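# Fit the large case into the free pallet corner

## Task

On the pallet near the -y end of the track, a large case stands next to two smaller ones. Move that large case into the empty corner of the other pallet, the one holding three cases; you may shift those three to free space. The two smaller cases must finish exactly where they started. No case may overhang its pallet's edge by more than about a finger's width. A case that drops to the floor may be picked up again but must end with its lid facing up. Release the cases and pull the tools away at the end; the arrangement must stay in place on its own, without the robot holding it.

## Robot and tools

Robot and frame. Two arms, left_arm and right_arm, each ride their own carriage on a single track that runs along y at x = 0. left_rail moves left_arm over the +y half, and right_rail moves right_arm over the -y half. Each arm's base sits at x = 0, y = its carriage's position_m, z = 0.04 m, facing +x. All reported positions use one scene frame fixed to the table: z = 0 is the table top, +z is up, +x is the direction the arms face, and +y is to their left. The table starts at x = 0.50 m and covers only y from -0.90 to 0.90 m; outside that the floor lies 0.53 m below z = 0. The names left and right do not refer to image sides. In cam_pallet_north (over the -y end) and cam_pallet_south (over the +y end), +y runs roughly to the right of the image.

Tool. Each arm carries a vacuum tool with four cups around the cup point: x = -62 and +62 mm, y = -104.5 mm (channel a) and +104.5 mm (channel b). Together the rims cover 227 mm in x and 312 mm in y. The cups point along the cup point's +z axis. A channel grips only when both of its cups seal fully on a flat, smooth face; an edge, gap or hole under either cup spoils that channel, and cardboard leaks.

execute_actions takes "actions", a list run in order. Each action is an object that may contain "rows", "steps", "until", "left_rail" and "right_rail".
- rows: 1 to 15 rows, each used for one control step of 1/30 s. Every row is one flat list of 16 numbers in [-1, 1] covering both arms: left dx, dy, dz, rx, ry, rz, suction_a, suction_b, then the same eight for the right arm. The first six are an offset, not a pose: a target displacement from that cup point's measured pose at the start of the action (for the first action in a call, the pose last reported), expressed in the cup point's own axes. Each row is measured from that same starting pose, so rows do not add up. Scale: 1.0 equals 0.6 m for dx, dy, dz and 180 degrees for rx, ry, rz, which together form one rotation vector. Each control step the commanded target is clipped to 100 mm and 16 degrees from the measured pose. suction_a and suction_b are settings: above 0.01 means vacuum on, 0 means off, and they persist. A 0 is an active command, so to keep a tool's suction unchanged, repeat its previous values. Ramp offsets gradually (adding about 0.01 per row gives 6 mm per step) to avoid shaking a load loose.
- steps: integer 1 to 450, at least the number of rows, default 15. After the final row each arm continues toward that row's target, so long moves need enough steps; if cut short, send the remainder in a new action.
- until: stops the action early when every listed condition is met, e.g. {"right_rail": {"position_status": ["!=", "moving"]}}, or {"all": {"status": "ended"}} / {"any": {"status": "ended"}}. Numbers need a comparison ("=", "!=", "<", "<=", ">", ">="). It does not halt the arms.
- left_rail / right_rail: "position_m" is an absolute track position in metres (left_rail 0.6 to 3, right_rail -3 to -0.6); "speed_m_s" is a top speed, 0.01 to 1 m/s, starting at 1 and kept until changed; {"stop": true} alone halts it. Acceleration is fixed at 2 m/s2. Any out-of-range value or unknown key rejects the whole call. Rows never move a carriage, but a moving carriage shifts its arm's tool with it, so wait for arrival before precise moves.

zoom_image takes "camera" (cam_high 672x504, cam_low 672x504, cam_pallet_north 672x504, cam_pallet_south 672x504, cam_left_wrist 504x504, cam_right_wrist 504x504) and "region" [x0, y0, x1, y1] in pixels from the image's top-left, no larger than 504 by 504.

finished_scene takes "scene", the integer number of the current scene, and ends it permanently; the result reports success.

Results. The state line gives, per arm, end_effector_position (m), end_effector_quat_wxyz and velocities in the scene frame; printed positions may be slightly off, more so at long reach. Joint positions/velocities list rail, shoulder pan, shoulder lift, elbow, wrist 1, wrist 2, wrist 3. "Hand target" is the pose the controller is currently chasing. "pose unreachable" means the clearance check altered or blocked that arm's command. suction_measured_a/b run 0 to 1 (0.83 or more on an airtight face, near 0 if unsealed, settling within about 1.3 s); part_present_a/b switch to 1 above 0.09 and back to 0 below 0.07. Wrist force and torque are in the tool's own axes, noisy, with a fixed offset, saturating near 200 N; "no reading" is harmless. Rail position_status: moving, done, stopped, contact_stop (blocked; re-read position after it settles), time_out (check what holds it, then resend), stopped_with_arm (give its arm followable rows, then resend), stopped_for_other_arm (move the arms apart, wait 30 steps, resend). position_answer not_taken means resend once the carriage stands.

Gripping and releasing. Press both cups of a channel flat onto the case, switch vacuum on and wait for the reading to settle before lifting; cups compress up to about 21 mm. Lift slowly and hold near center. To set down, lower in tiny steps until contact, then in a single action switch both channels off and back the tool straight away. A cup stuck on the table is freed by turning its channel off. For a handover, place the case, turn the giver's suction off before the taker's comes on, and lift the giver clear.

Avoid: arms, tools, cameras or held cases striking or pressing on each other; outside force reaching 400 N or joint load limits (shoulder pan/lift 701, elbow 411, wrists 101 N m), which freeze the arm for 10 s; dropping, slamming or shoving cases, and anything leaving the work area. Random small pushes on loose objects can occur.

Each tool is called after "Emit:" by a JSON object that holds its "method" and its "body".

## Session

Emit:
{"method": "execute_actions", "body": {"actions": []}}

Scene clock: 0.00 s.
left_arm: end_effector_position=(+0.8506, +0.7342, +0.4416) suction_measured_a=0.01 part_present_a=0 suction_measured_b=0.01 part_present_b=0 end_effector_quat_wxyz=(+0.001, +0.001, +1.000, -0.001) end_effector_velocity=(+0.000, -0.000, -0.000) end_effector_angular_velocity=(+0.000, +0.000, -0.000) | right_arm: end_effector_position=(+0.8511, -2.5715, +0.4407) suction_measured_a=0.00 part_present_a=0 suction_measured_b=0.00 part_present_b=0 end_effector_quat_wxyz=(+0.001, +0.001, +1.000, -0.001) end_effector_velocity=(-0.000, +0.000, +0.000) end_effector_angular_velocity=(-0.000, -0.000, +0.000)
Joint positions: left_arm=[ 0.736 -0.24  -1.499  2.091 -2.165 -1.573  1.333] | right_arm=[-2.57  -0.239 -1.497  2.091 -2.165 -1.572  1.333]
Joint velocities: left_arm=[ 0. -0.  0. -0.  0. -0. -0.] | right_arm=[ 0.  0. -0.  0.  0. -0.  0.]
Wrist force (N, on the end effector, along its own x y z axes, offset not removed): no reading
Wrist torque (N m, same axes, about the end effector's origin, offset not removed): no reading
Hand target (left_arm): +0.851, +0.734, +0.442; +0.001, +0.001, +1.000, -0.001
Hand target (right_arm): +0.851, -2.572, +0.441; +0.001, +0.001, +1.000, -0.001
left_rail: position_m=0.736 position_m_goal=0.736 speed_m_s=1.00 position_status=done position_answer=taken refusals=0
right_rail: position_m=-2.570 position_m_goal=-2.570 speed_m_s=1.00 position_status=done position_answer=taken refusals=0

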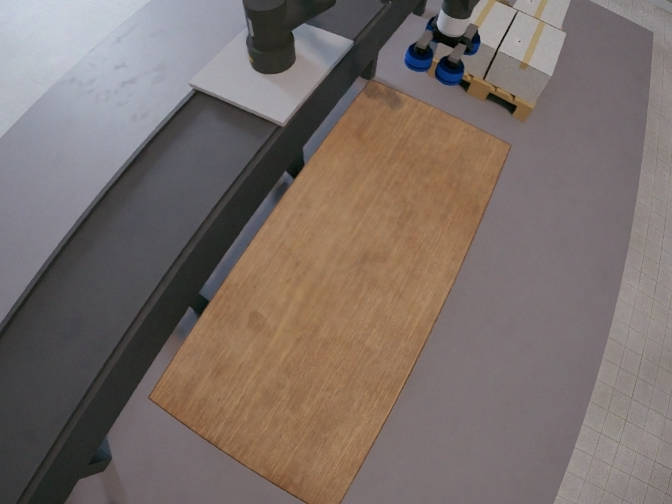

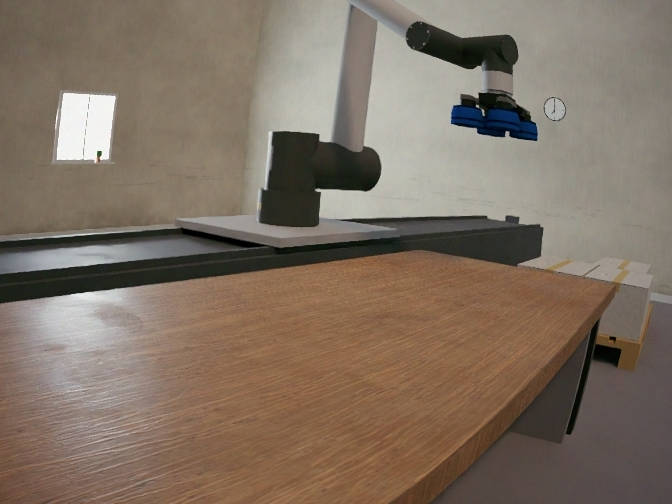

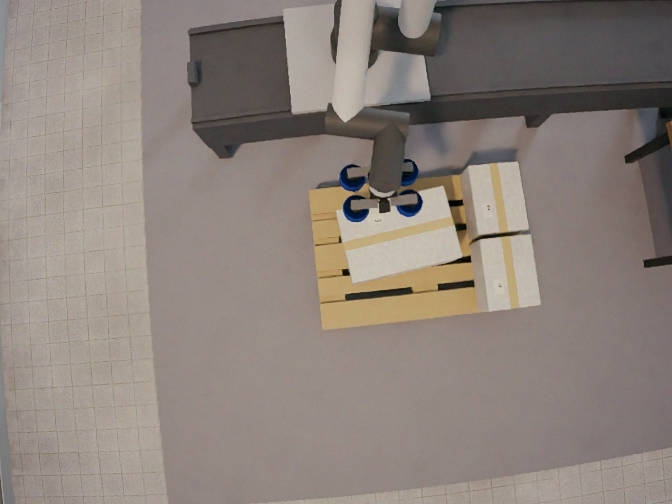

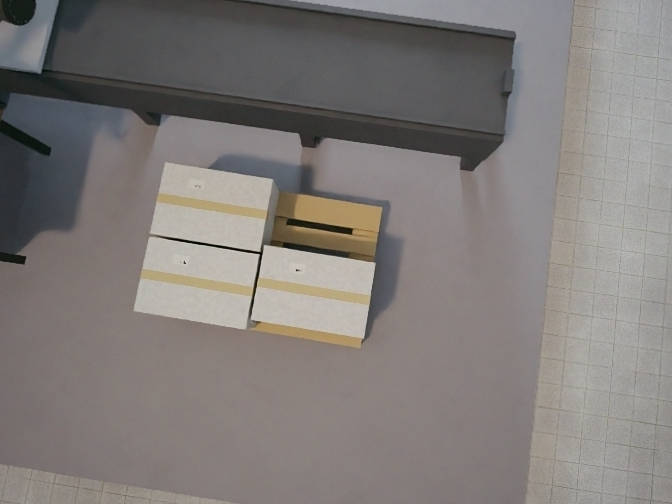

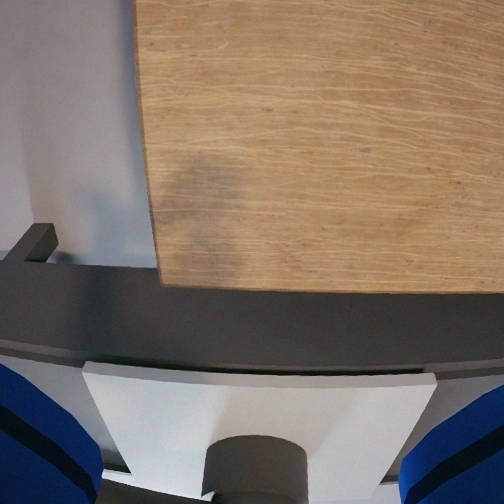

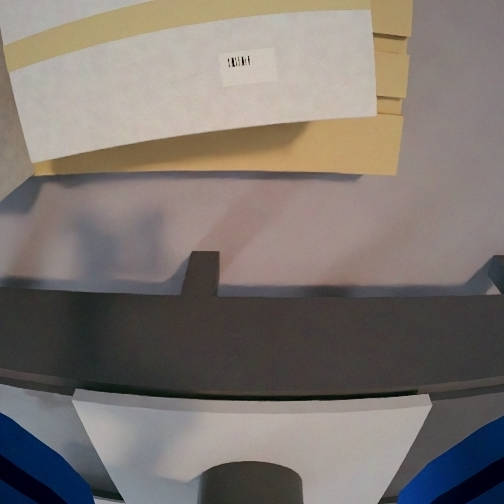

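Emit:
{"method": "execute_actions", "body": {"actions": [{"rows":[[0,0,0,0,0,0,0,0,-0.233,0.3,0.5,0,0,-0.05,0,0]],"steps":60}]}}

Scene clock: 2.20 s.
left_arm: end_effector_position=(+0.8506, +0.7342, +0.4416) suction_measured_a=0.01 part_present_a=0 suction_measured_b=0.01 part_present_b=0 end_effector_quat_wxyz=(+0.001, +0.001, +1.000, -0.001) end_effector_velocity=(-0.000, +0.000, +0.000) end_effector_angular_velocity=(-0.000, -0.000, +0.000) | right_arm: end_effector_position=(+0.9913, -2.3914, +0.1403) suction_measured_a=0.00 part_present_a=0 suction_measured_b=0.00 part_present_b=0 end_effector_quat_wxyz=(+0.001, -0.077, +0.997, -0.001) end_effector_velocity=(+0.000, +0.000, -0.000) end_effector_angular_velocity=(+0.000, +0.000, +0.000)
Joint positions: left_arm=[ 0.736 -0.24  -1.499  2.091 -2.165 -1.573  1.333] | right_arm=[-2.57  -0.022 -1.066  2.039 -2.545 -1.572  1.394]
Joint velocities: left_arm=[ 0.  0. -0.  0. -0.  0.  0.] | right_arm=[ 0.  0.  0. -0. -0. -0.  0.]
Wrist force (N, on the end effector, along its own x y z axes, offset not removed): left_arm=[2.2 -3.8 0.3] | right_arm=[-5.6 3.6 1.0]
Wrist torque (N m, same axes, about the end effector's origin, offset not removed): left_arm=[-0.32 -0.54 0.08] | right_arm=[0.38 -0.09 -0.14]
Hand target (left_arm): +0.851, +0.734, +0.442; +0.001, +0.001, +1.000, -0.001
Hand target (right_arm): +0.991, -2.391, +0.140; +0.001, -0.077, +0.997, -0.001
Off the commanded pose (left_arm): 0.000 m, 0 deg.
Off the commanded pose (right_arm): 0.001 m, 0 deg.
left_rail: position_m=0.736 position_m_goal=0.736 speed_m_s=1.00 position_status=done position_answer=taken refusals=0
right_rail: position_m=-2.570 position_m_goal=-2.570 speed_m_s=1.00 position_status=done position_answer=taken refusals=0

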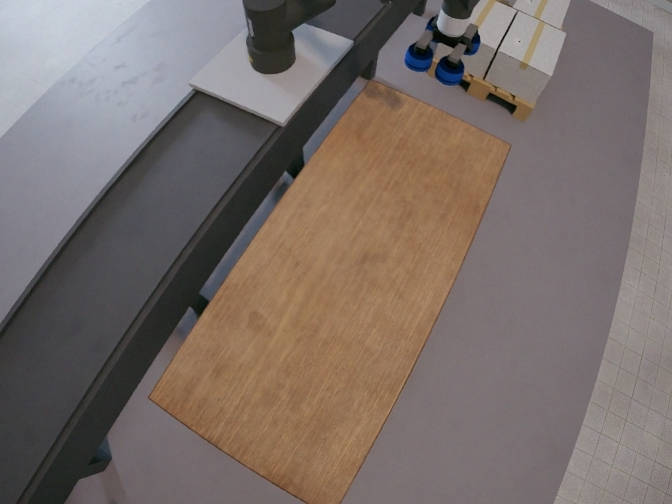

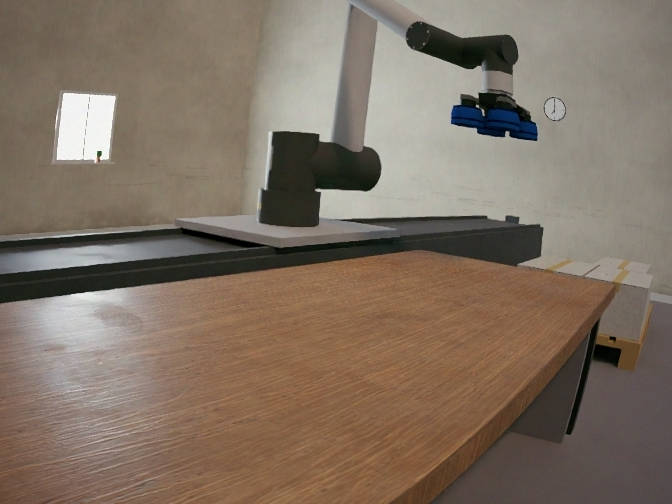

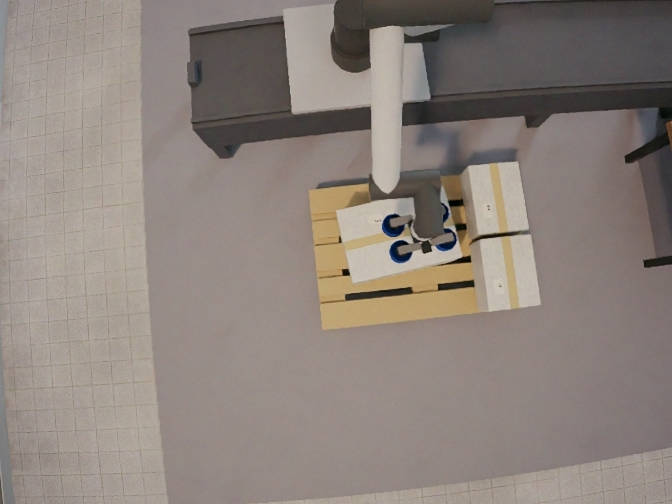

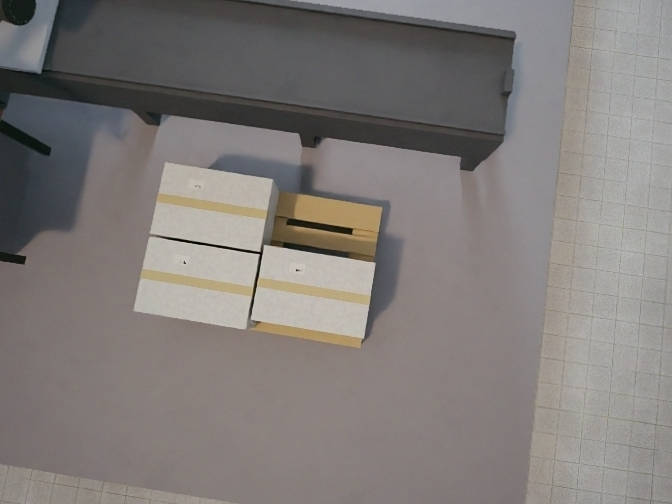

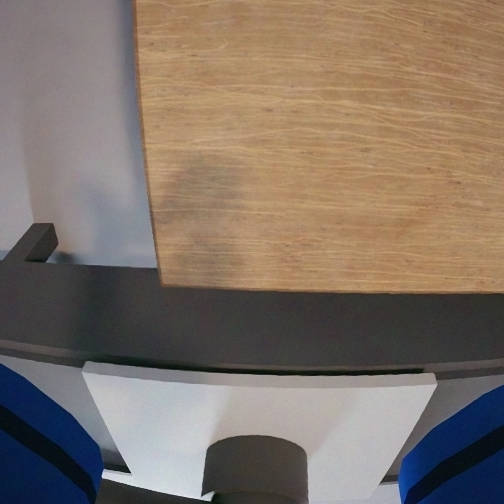

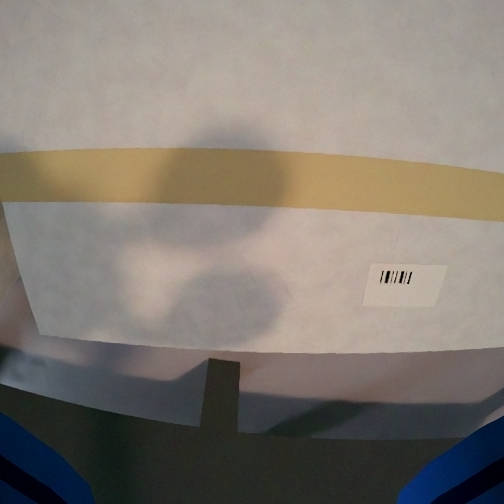

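Emit:
{"method": "execute_actions", "body": {"actions": [{"rows":[[0,0,0,0,0,0,0,0,0,-0.08,0.3,0,0,0.01,1,1]],"steps":45}]}}

Scene clock: 3.83 s.
left_arm: end_effector_position=(+0.8506, +0.7342, +0.4416) suction_measured_a=0.01 part_present_a=0 suction_measured_b=0.01 part_present_b=0 end_effector_quat_wxyz=(+0.001, +0.001, +1.000, -0.001) end_effector_velocity=(-0.000, +0.000, +0.000) end_effector_angular_velocity=(-0.000, -0.000, +0.000) | right_arm: end_effector_position=(+0.9987, -2.4389, -0.0399) suction_measured_a=0.00 part_present_a=0 suction_measured_b=0.00 part_present_b=0 end_effector_quat_wxyz=(+0.001, -0.062, +0.998, -0.001) end_effector_velocity=(+0.000, -0.000, -0.000) end_effector_angular_velocity=(+0.000, +0.000, -0.000)
Joint positions: left_arm=[ 0.736 -0.24  -1.499  2.091 -2.165 -1.573  1.333] | right_arm=[-2.57  -0.07  -0.857  2.058 -2.774 -1.572  1.378]
Joint velocities: left_arm=[ 0.  0. -0.  0. -0.  0.  0.] | right_arm=[ 0. -0.  0. -0. -0.  0. -0.]
Wrist force (N, on the end effector, along its own x y z axes, offset not removed): left_arm=[3.3 -1.5 -1.6] | right_arm=[-5.6 4.9 2.9]
Wrist torque (N m, same axes, about the end effector's origin, offset not removed): left_arm=[-0.08 -0.73 0.09] | right_arm=[0.56 -0.07 -0.15]
Hand target (left_arm): +0.851, +0.734, +0.442; +0.001, +0.001, +1.000, -0.001
Hand target (right_arm): +0.999, -2.439, -0.040; +0.001, -0.062, +0.998, -0.001
Off the commanded pose (left_arm): 0.000 m, 0 deg.
Off the commanded pose (right_arm): 0.000 m, 0 deg.
left_rail: position_m=0.736 position_m_goal=0.736 speed_m_s=1.00 position_status=done position_answer=taken refusals=0
right_rail: position_m=-2.570 position_m_goal=-2.570 speed_m_s=1.00 position_status=done position_answer=taken refusals=0

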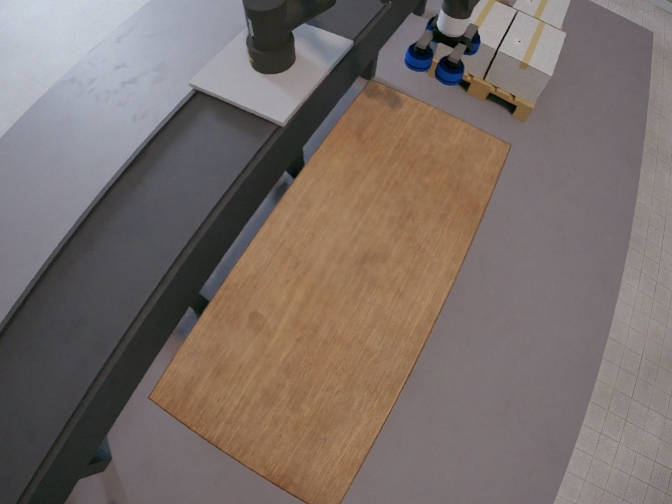

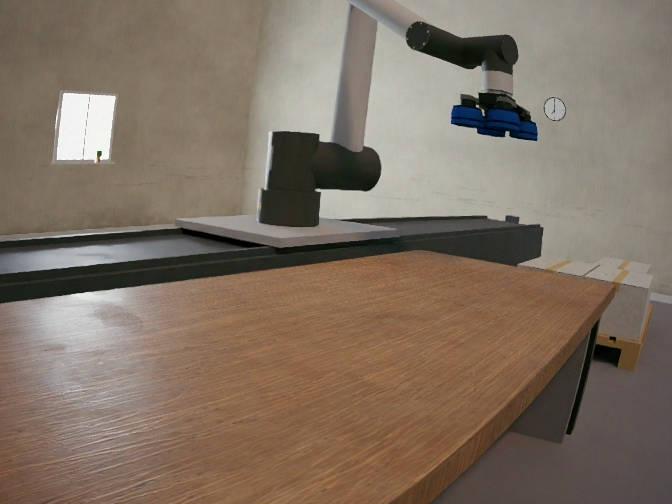

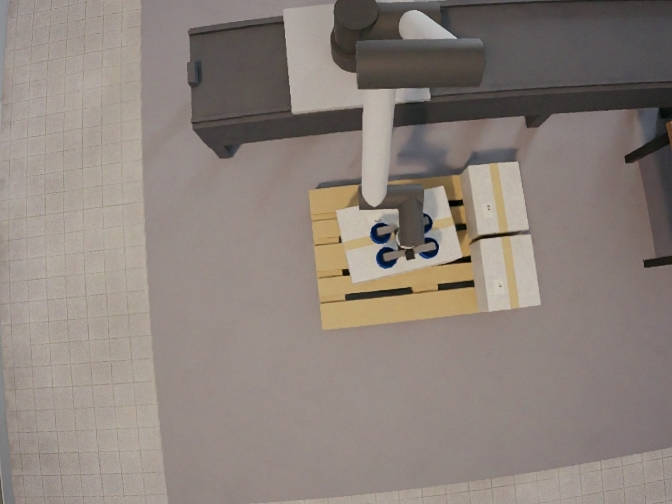

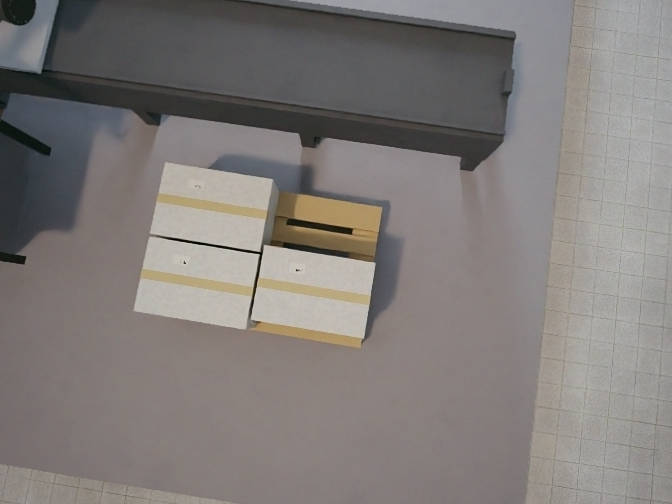

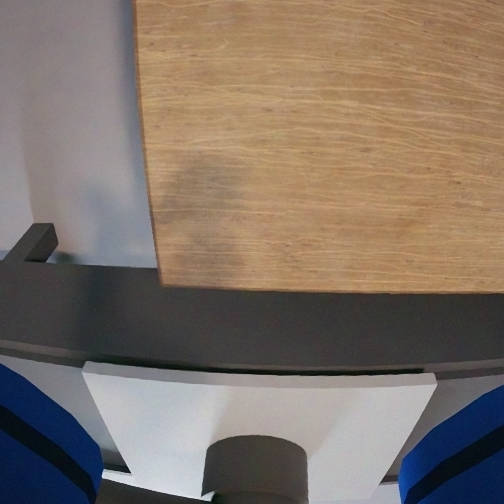

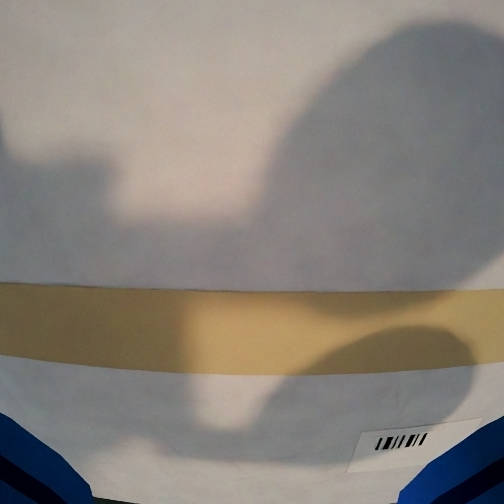

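Shift x −0.03, y −0.02, descend.

Emit:
{"method": "execute_actions", "body": {"actions": [{"rows":[[0,0,0,0,0,0,0,0,0.05,-0.03,0.02,0,0,0,1,1]],"steps":20},{"rows":[[0,0,0,0,0,0,0,0,0,0,0.07,0,0,0,1,1]],"steps":40}]}}

Scene clock: 5.90 s.
left_arm: end_effector_position=(+0.8506, +0.7342, +0.4416) suction_measured_a=0.01 part_present_a=0 suction_measured_b=0.01 part_present_b=0 end_effector_quat_wxyz=(+0.001, +0.001, +1.000, -0.001) end_effector_velocity=(-0.000, +0.000, +0.000) end_effector_angular_velocity=(-0.000, -0.000, +0.000) | right_arm: end_effector_position=(+0.9714, -2.4604, -0.0939) suction_measured_a=0.00 part_present_a=0 suction_measured_b=0.00 part_present_b=0 end_effector_quat_wxyz=(+0.001, -0.062, +0.998, -0.001) end_effector_velocity=(-0.000, +0.000, -0.000) end_effector_angular_velocity=(+0.000, +0.000, +0.000)
Joint positions: left_arm=[ 0.736 -0.24  -1.499  2.091 -2.165 -1.573  1.333] | right_arm=[-2.57  -0.094 -0.802  2.098 -2.869 -1.572  1.353]
Joint velocities: left_arm=[ 0.  0. -0.  0. -0.  0.  0.] | right_arm=[ 0.  0.  0. -0. -0. -0. -0.]
Wrist force (N, on the end effector, along its own x y z axes, offset not removed): left_arm=[3.4 -0.6 1.6] | right_arm=[-4.2 7.3 0.3]
Wrist torque (N m, same axes, about the end effector's origin, offset not removed): left_arm=[-0.05 -0.72 0.09] | right_arm=[0.94 -0.26 -0.13]
Hand target (left_arm): +0.851, +0.734, +0.442; +0.001, +0.001, +1.000, -0.001
Hand target (right_arm): +0.971, -2.460, -0.094; +0.001, -0.062, +0.998, -0.001
Off the commanded pose (left_arm): 0.000 m, 0 deg.
Off the commanded pose (right_arm): 0.000 m, 0 deg.
left_rail: position_m=0.736 position_m_goal=0.736 speed_m_s=1.00 position_status=done position_answer=taken refusals=0
right_rail: position_m=-2.570 position_m_goal=-2.570 speed_m_s=1.00 position_status=done position_answer=taken refusals=0

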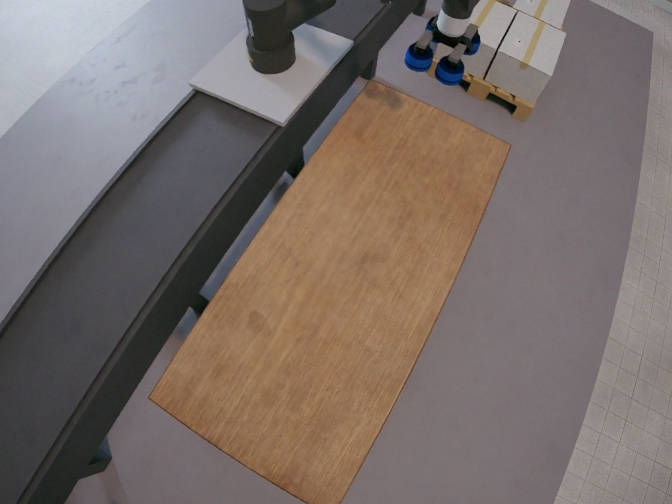

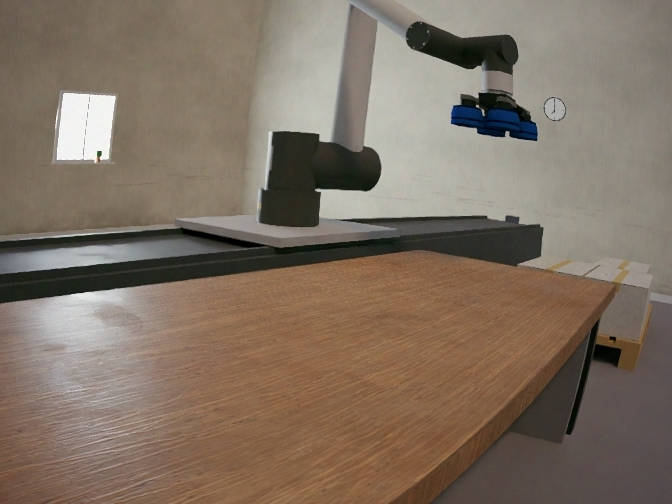

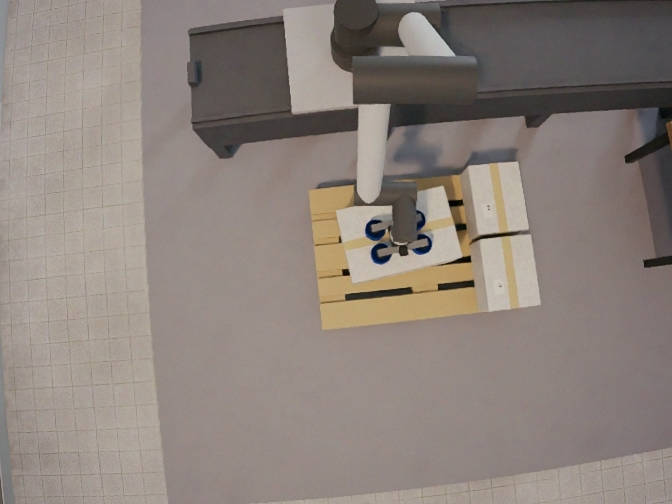

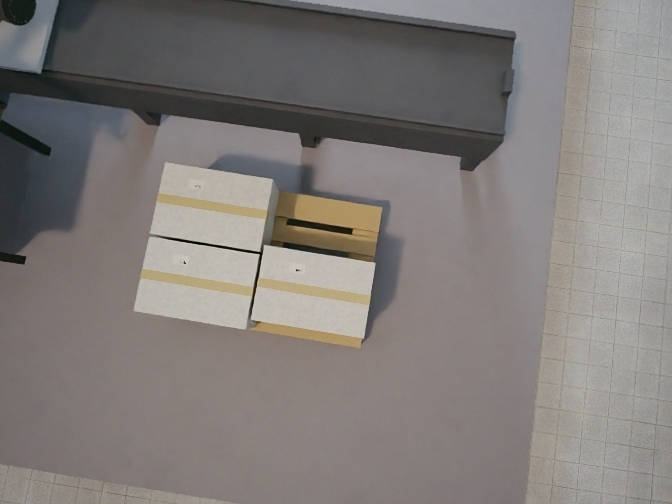

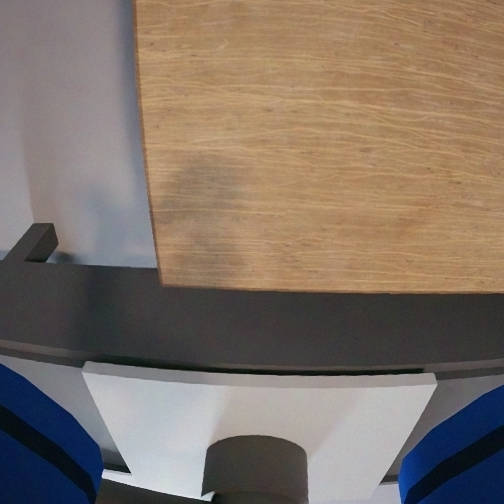

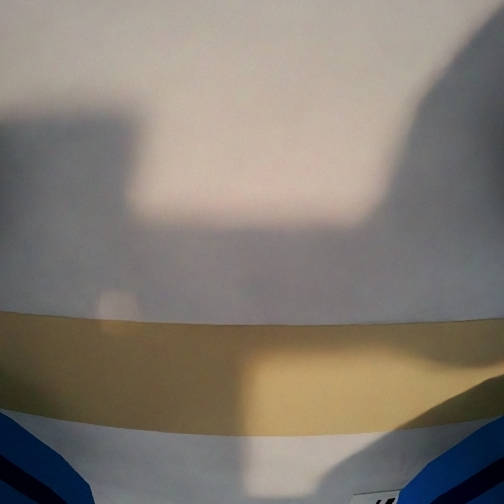

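Emit:
{"method": "execute_actions", "body": {"actions": [{"rows":[[0,0,0,0,0,0,0,0,0,0,0.04,0,0,0,1,1]],"steps":40}]}}

Scene clock: 7.33 s.
left_arm: end_effector_position=(+0.8506, +0.7342, +0.4416) suction_measured_a=0.01 part_present_a=0 suction_measured_b=0.01 part_present_b=0 end_effector_quat_wxyz=(+0.001, +0.001, +1.000, -0.001) end_effector_velocity=(-0.000, +0.000, +0.000) end_effector_angular_velocity=(-0.000, -0.000, +0.000) | right_arm: end_effector_position=(+0.9714, -2.4603, -0.1179) suction_measured_a=0.94 part_present_a=1 suction_measured_b=0.94 part_present_b=1 end_effector_quat_wxyz=(+0.001, -0.062, +0.998, -0.001) end_effector_velocity=(+0.000, -0.000, +0.000) end_effector_angular_velocity=(-0.000, -0.000, -0.000)
Joint positions: left_arm=[ 0.736 -0.24  -1.499  2.091 -2.165 -1.573  1.333] | right_arm=[-2.57  -0.094 -0.77   2.094 -2.896 -1.572  1.353]
Joint velocities: left_arm=[ 0.  0. -0.  0. -0. -0.  0.] | right_arm=[ 0. -0.  0. -0. -0.  0.  0.]
Wrist force (N, on the end effector, along its own x y z axes, offset not removed): left_arm=[1.8 -4.6 0.1] | right_arm=[-5.0 4.4 33.0]
Wrist torque (N m, same axes, about the end effector's origin, offset not removed): left_arm=[-0.34 -0.52 0.06] | right_arm=[-2.79 -4.82 -0.19]
Hand target (left_arm): +0.851, +0.734, +0.442; +0.001, +0.001, +1.000, -0.001
Hand target (right_arm): +0.971, -2.460, -0.118; +0.001, -0.062, +0.998, -0.001
Off the commanded pose (left_arm): 0.000 m, 0 deg.
Off the commanded pose (right_arm): 0.000 m, 0 deg.
left_rail: position_m=0.736 position_m_goal=0.736 speed_m_s=1.00 position_status=done position_answer=taken refusals=0
right_rail: position_m=-2.570 position_m_goal=-2.570 speed_m_s=1.00 position_status=done position_answer=taken refusals=0

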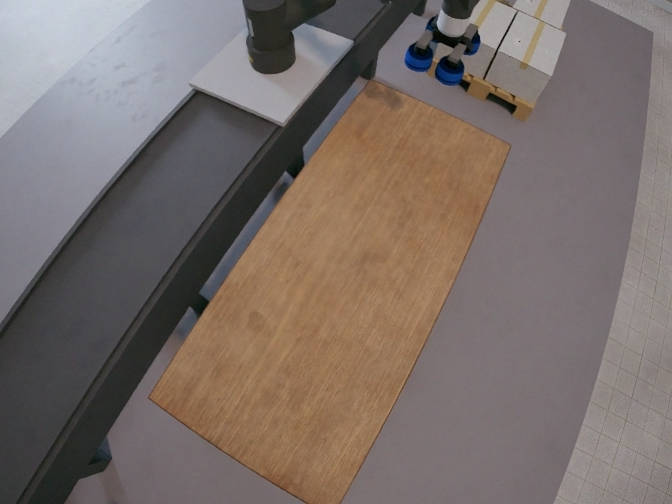

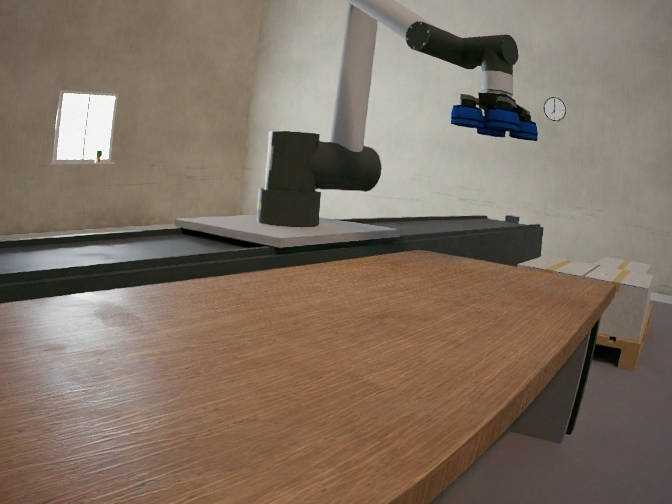

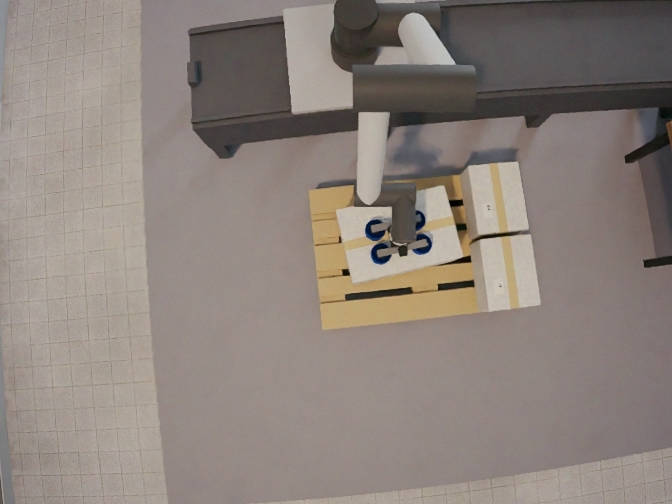

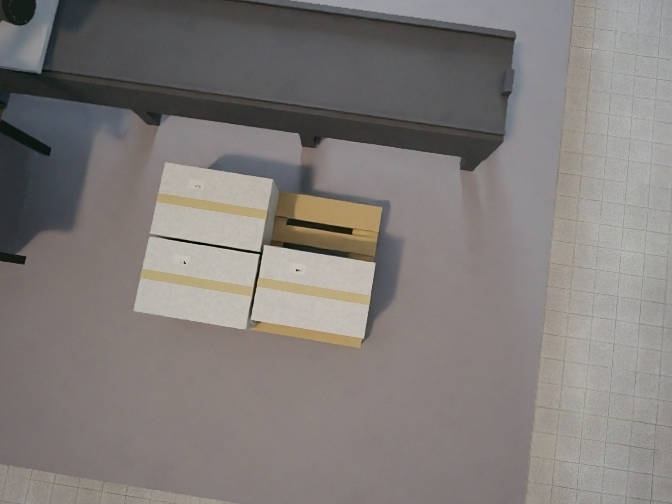

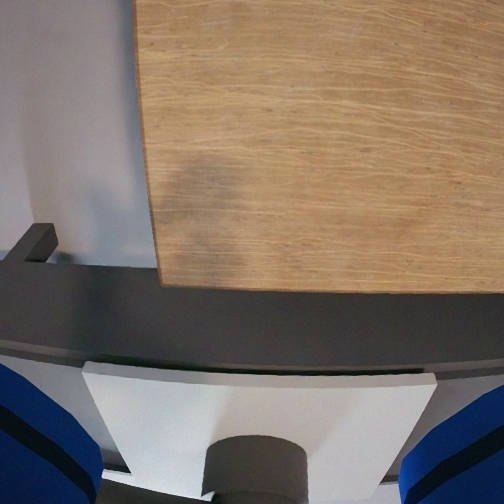

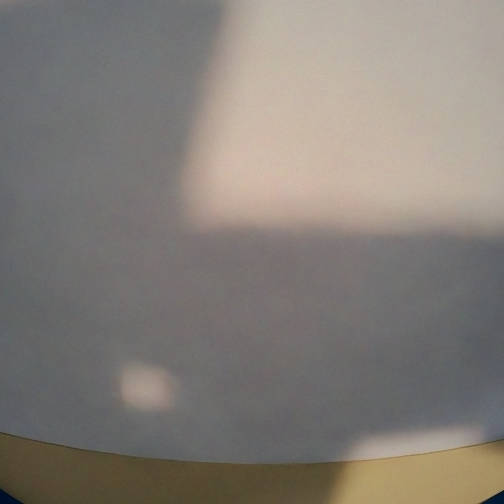

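Emit:
{"method": "execute_actions", "body": {"actions": [{"rows":[[0,0,0,0,0,0,0,0,0,0,-0.05,0,0,0,1,1],[0,0,0,0,0,0,0,0,0,0,-0.1,0,0,0,1,1],[0,0,0,0,0,0,0,0,0,0,-0.83,0,0,0.04,1,1]],"steps":55,"left_rail":{"position_m":2.0}},{"right_rail":{"position_m":-0.6},"steps":150,"until":{"all":{"status":"ended"}}},{"rows":[[0,0,0,0,0,0,0,0,0.1,0.75,0,0,0,0,1,1]],"steps":55}]}}

Scene clock: 13.70 s.
left_arm: end_effector_position=(+0.8506, +1.9985, +0.4416) suction_measured_a=0.01 part_present_a=0 suction_measured_b=0.01 part_present_b=0 end_effector_quat_wxyz=(+0.001, +0.001, +1.000, -0.001) end_effector_velocity=(-0.000, +0.000, +0.000) end_effector_angular_velocity=(-0.000, -0.000, +0.000) | right_arm: end_effector_position=(+0.9117, -0.0394, +0.3806) suction_measured_a=0.94 part_present_a=1 suction_measured_b=0.94 part_present_b=1 end_effector_quat_wxyz=(+0.001, +0.001, +1.000, -0.000) end_effector_velocity=(-0.000, +0.000, -0.000) end_effector_angular_velocity=(-0.000, -0.000, +0.000)
Joint positions: left_arm=[ 2.    -0.24  -1.499  2.091 -2.165 -1.573  1.333] | right_arm=[-0.6    0.363 -1.222  1.833 -2.183 -1.572  1.936]
Joint velocities: left_arm=[ 0.  0. -0.  0. -0.  0. -0.] | right_arm=[ 0.  0.  0. -0.  0. -0.  0.]
Wrist force (N, on the end effector, along its own x y z axes, offset not removed): left_arm=[0.8 -4.9 -2.1] | right_arm=[-5.7 4.4 32.4]
Wrist torque (N m, same axes, about the end effector's origin, offset not removed): left_arm=[-0.51 -0.28 0.37] | right_arm=[-2.92 -4.68 -0.16]
Hand target (left_arm): +0.851, +1.998, +0.442; +0.001, +0.001, +1.000, -0.001
Hand target (right_arm): +0.912, -0.039, +0.381; +0.001, +0.001, +1.000, -0.000
Off the commanded pose (left_arm): 0.000 m, 0 deg.
Off the commanded pose (right_arm): 0.001 m, 0 deg.
left_rail: position_m=2.000 position_m_goal=2.000 speed_m_s=1.00 position_status=done position_answer=taken refusals=0
right_rail: position_m=-0.600 position_m_goal=-0.600 speed_m_s=1.00 position_status=done position_answer=taken refusals=0

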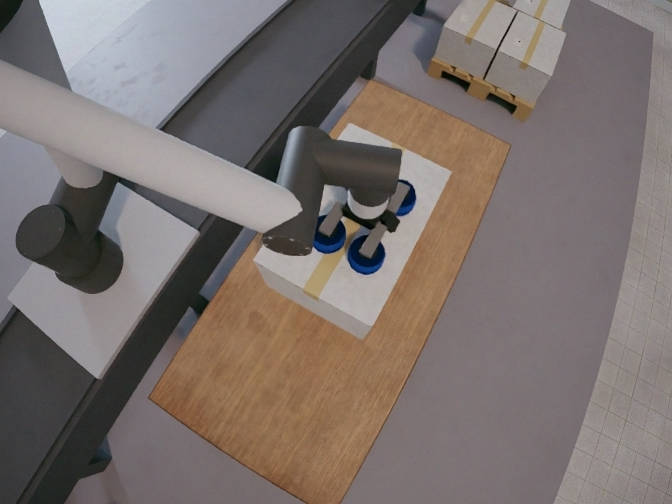

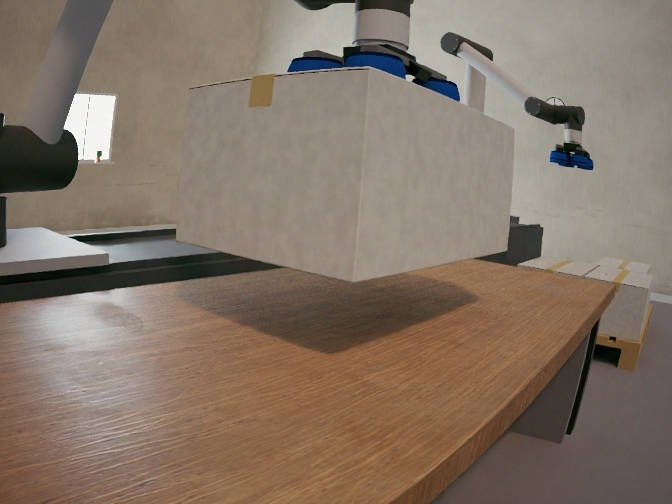

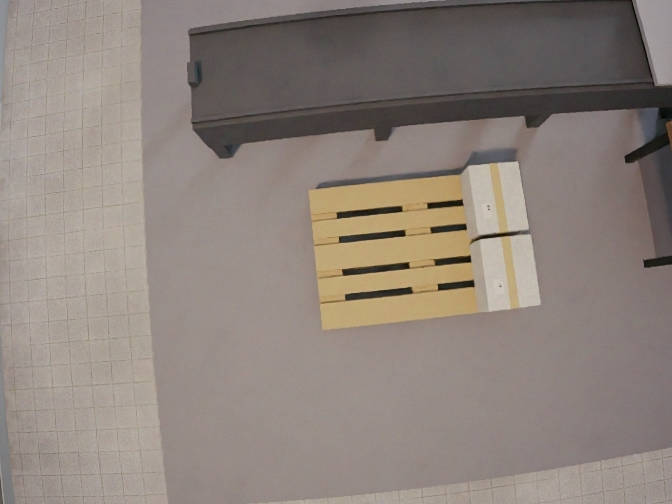

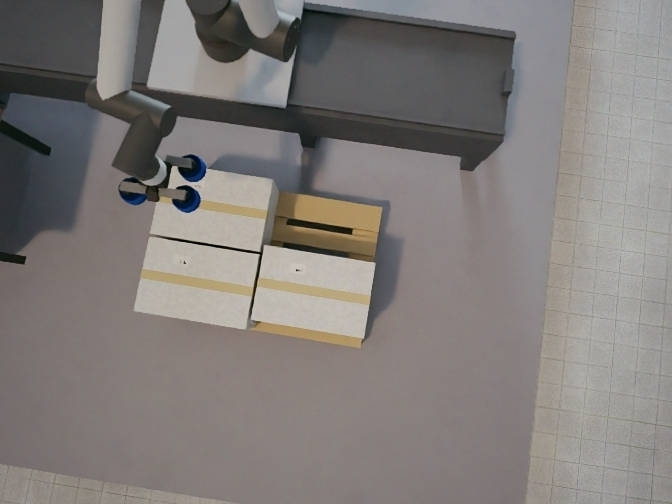

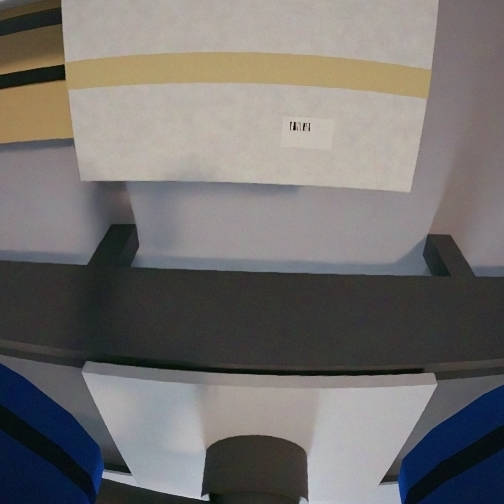

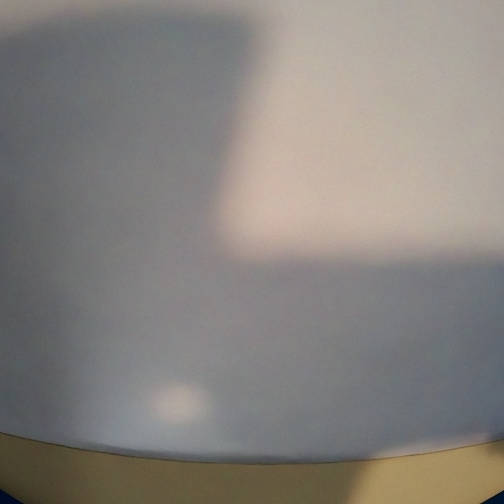

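Emit:
{"method": "execute_actions", "body": {"actions": [{"rows":[[-0.67,0,0.7,0,0,0,0,0,0,0,0.15,0,0,0,1,1]],"steps":60,"left_rail":{"position_m":2.58}}]}}

Scene clock: 15.80 s.
left_arm: end_effector_position=(+1.2531, +2.5779, +0.0219) suction_measured_a=0.01 part_present_a=0 suction_measured_b=0.01 part_present_b=0 end_effector_quat_wxyz=(+0.001, +0.001, +1.000, -0.001) end_effector_velocity=(+0.001, -0.000, -0.001) end_effector_angular_velocity=(+0.000, +0.000, +0.000) | right_arm: end_effector_position=(+0.9117, -0.0394, +0.2905) suction_measured_a=0.94 part_present_a=1 suction_measured_b=0.94 part_present_b=1 end_effector_quat_wxyz=(+0.001, +0.001, +1.000, -0.000) end_effector_velocity=(-0.000, +0.000, -0.000) end_effector_angular_velocity=(-0.000, +0.000, +0.000)
Joint positions: left_arm=[ 2.58  -0.162 -0.77   1.661 -2.464 -1.573  1.411] | right_arm=[-0.6    0.363 -1.154  1.885 -2.302 -1.572  1.936]
Joint velocities: left_arm=[ 0.     0.     0.001 -0.002  0.001 -0.     0.   ] | right_arm=[ 0.  0.  0.  0. -0.  0. -0.]
Wrist force (N, on the end effector, along its own x y z axes, offset not removed): left_arm=[3.0 -2.7 -5.1] | right_arm=[-4.7 3.5 34.7]
Wrist torque (N m, same axes, about the end effector's origin, offset not removed): left_arm=[-0.20 -0.47 0.15] | right_arm=[-3.06 -4.91 -0.05]
Hand target (left_arm): +1.253, +2.578, +0.022; +0.001, +0.001, +1.000, -0.001
Hand target (right_arm): +0.912, -0.039, +0.291; +0.001, +0.001, +1.000, -0.000
Off the commanded pose (left_arm): 0.002 m, 0 deg.
Off the commanded pose (right_arm): 0.000 m, 0 deg.
left_rail: position_m=2.580 position_m_goal=2.580 speed_m_s=1.00 position_status=done position_answer=taken refusals=0
right_rail: position_m=-0.600 position_m_goal=-0.600 speed_m_s=1.00 position_status=done position_answer=taken refusals=0

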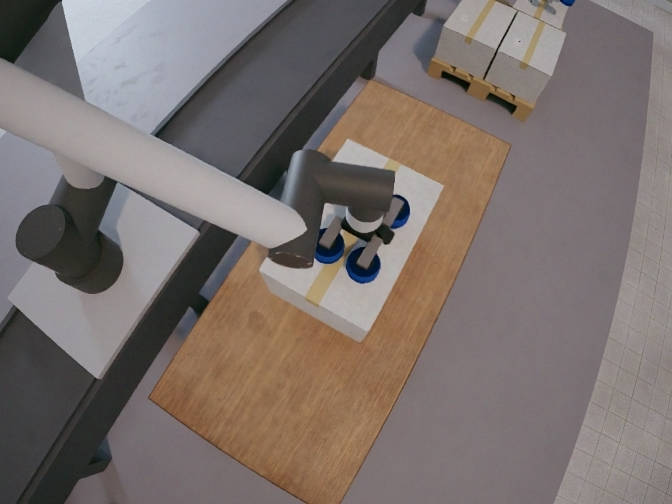

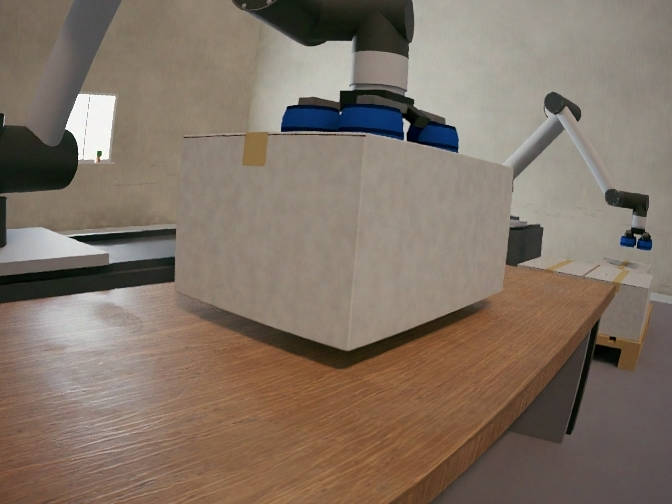

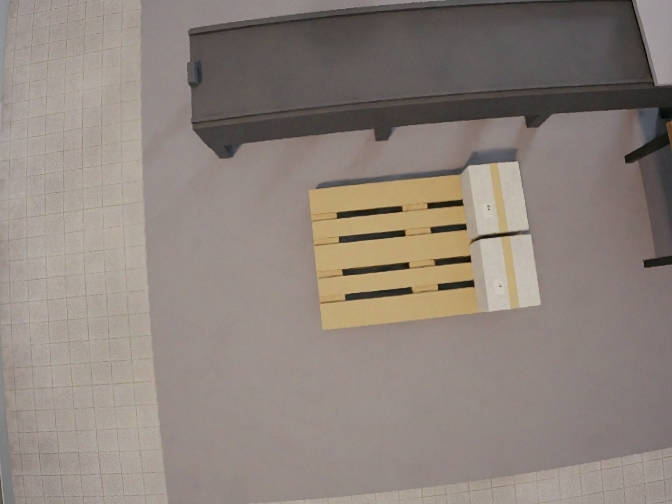

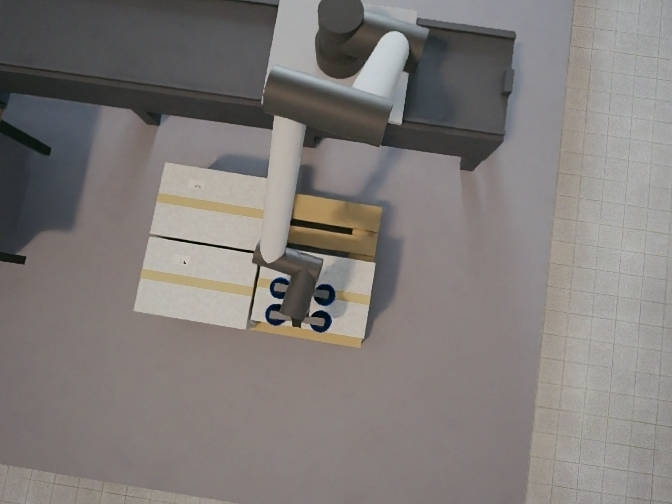

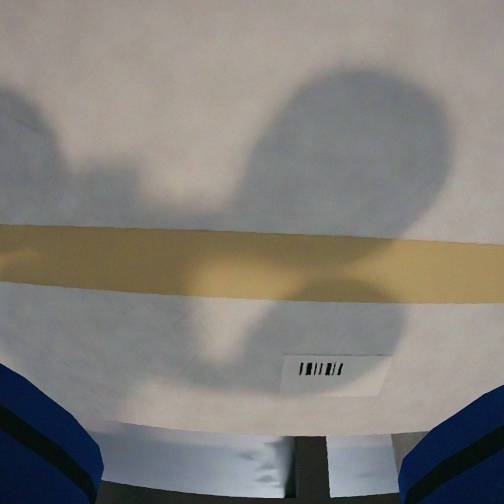

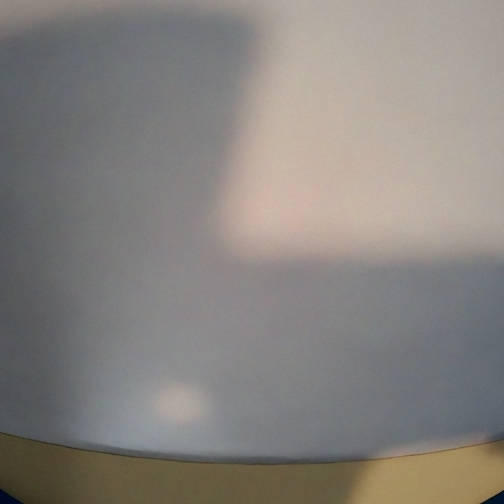

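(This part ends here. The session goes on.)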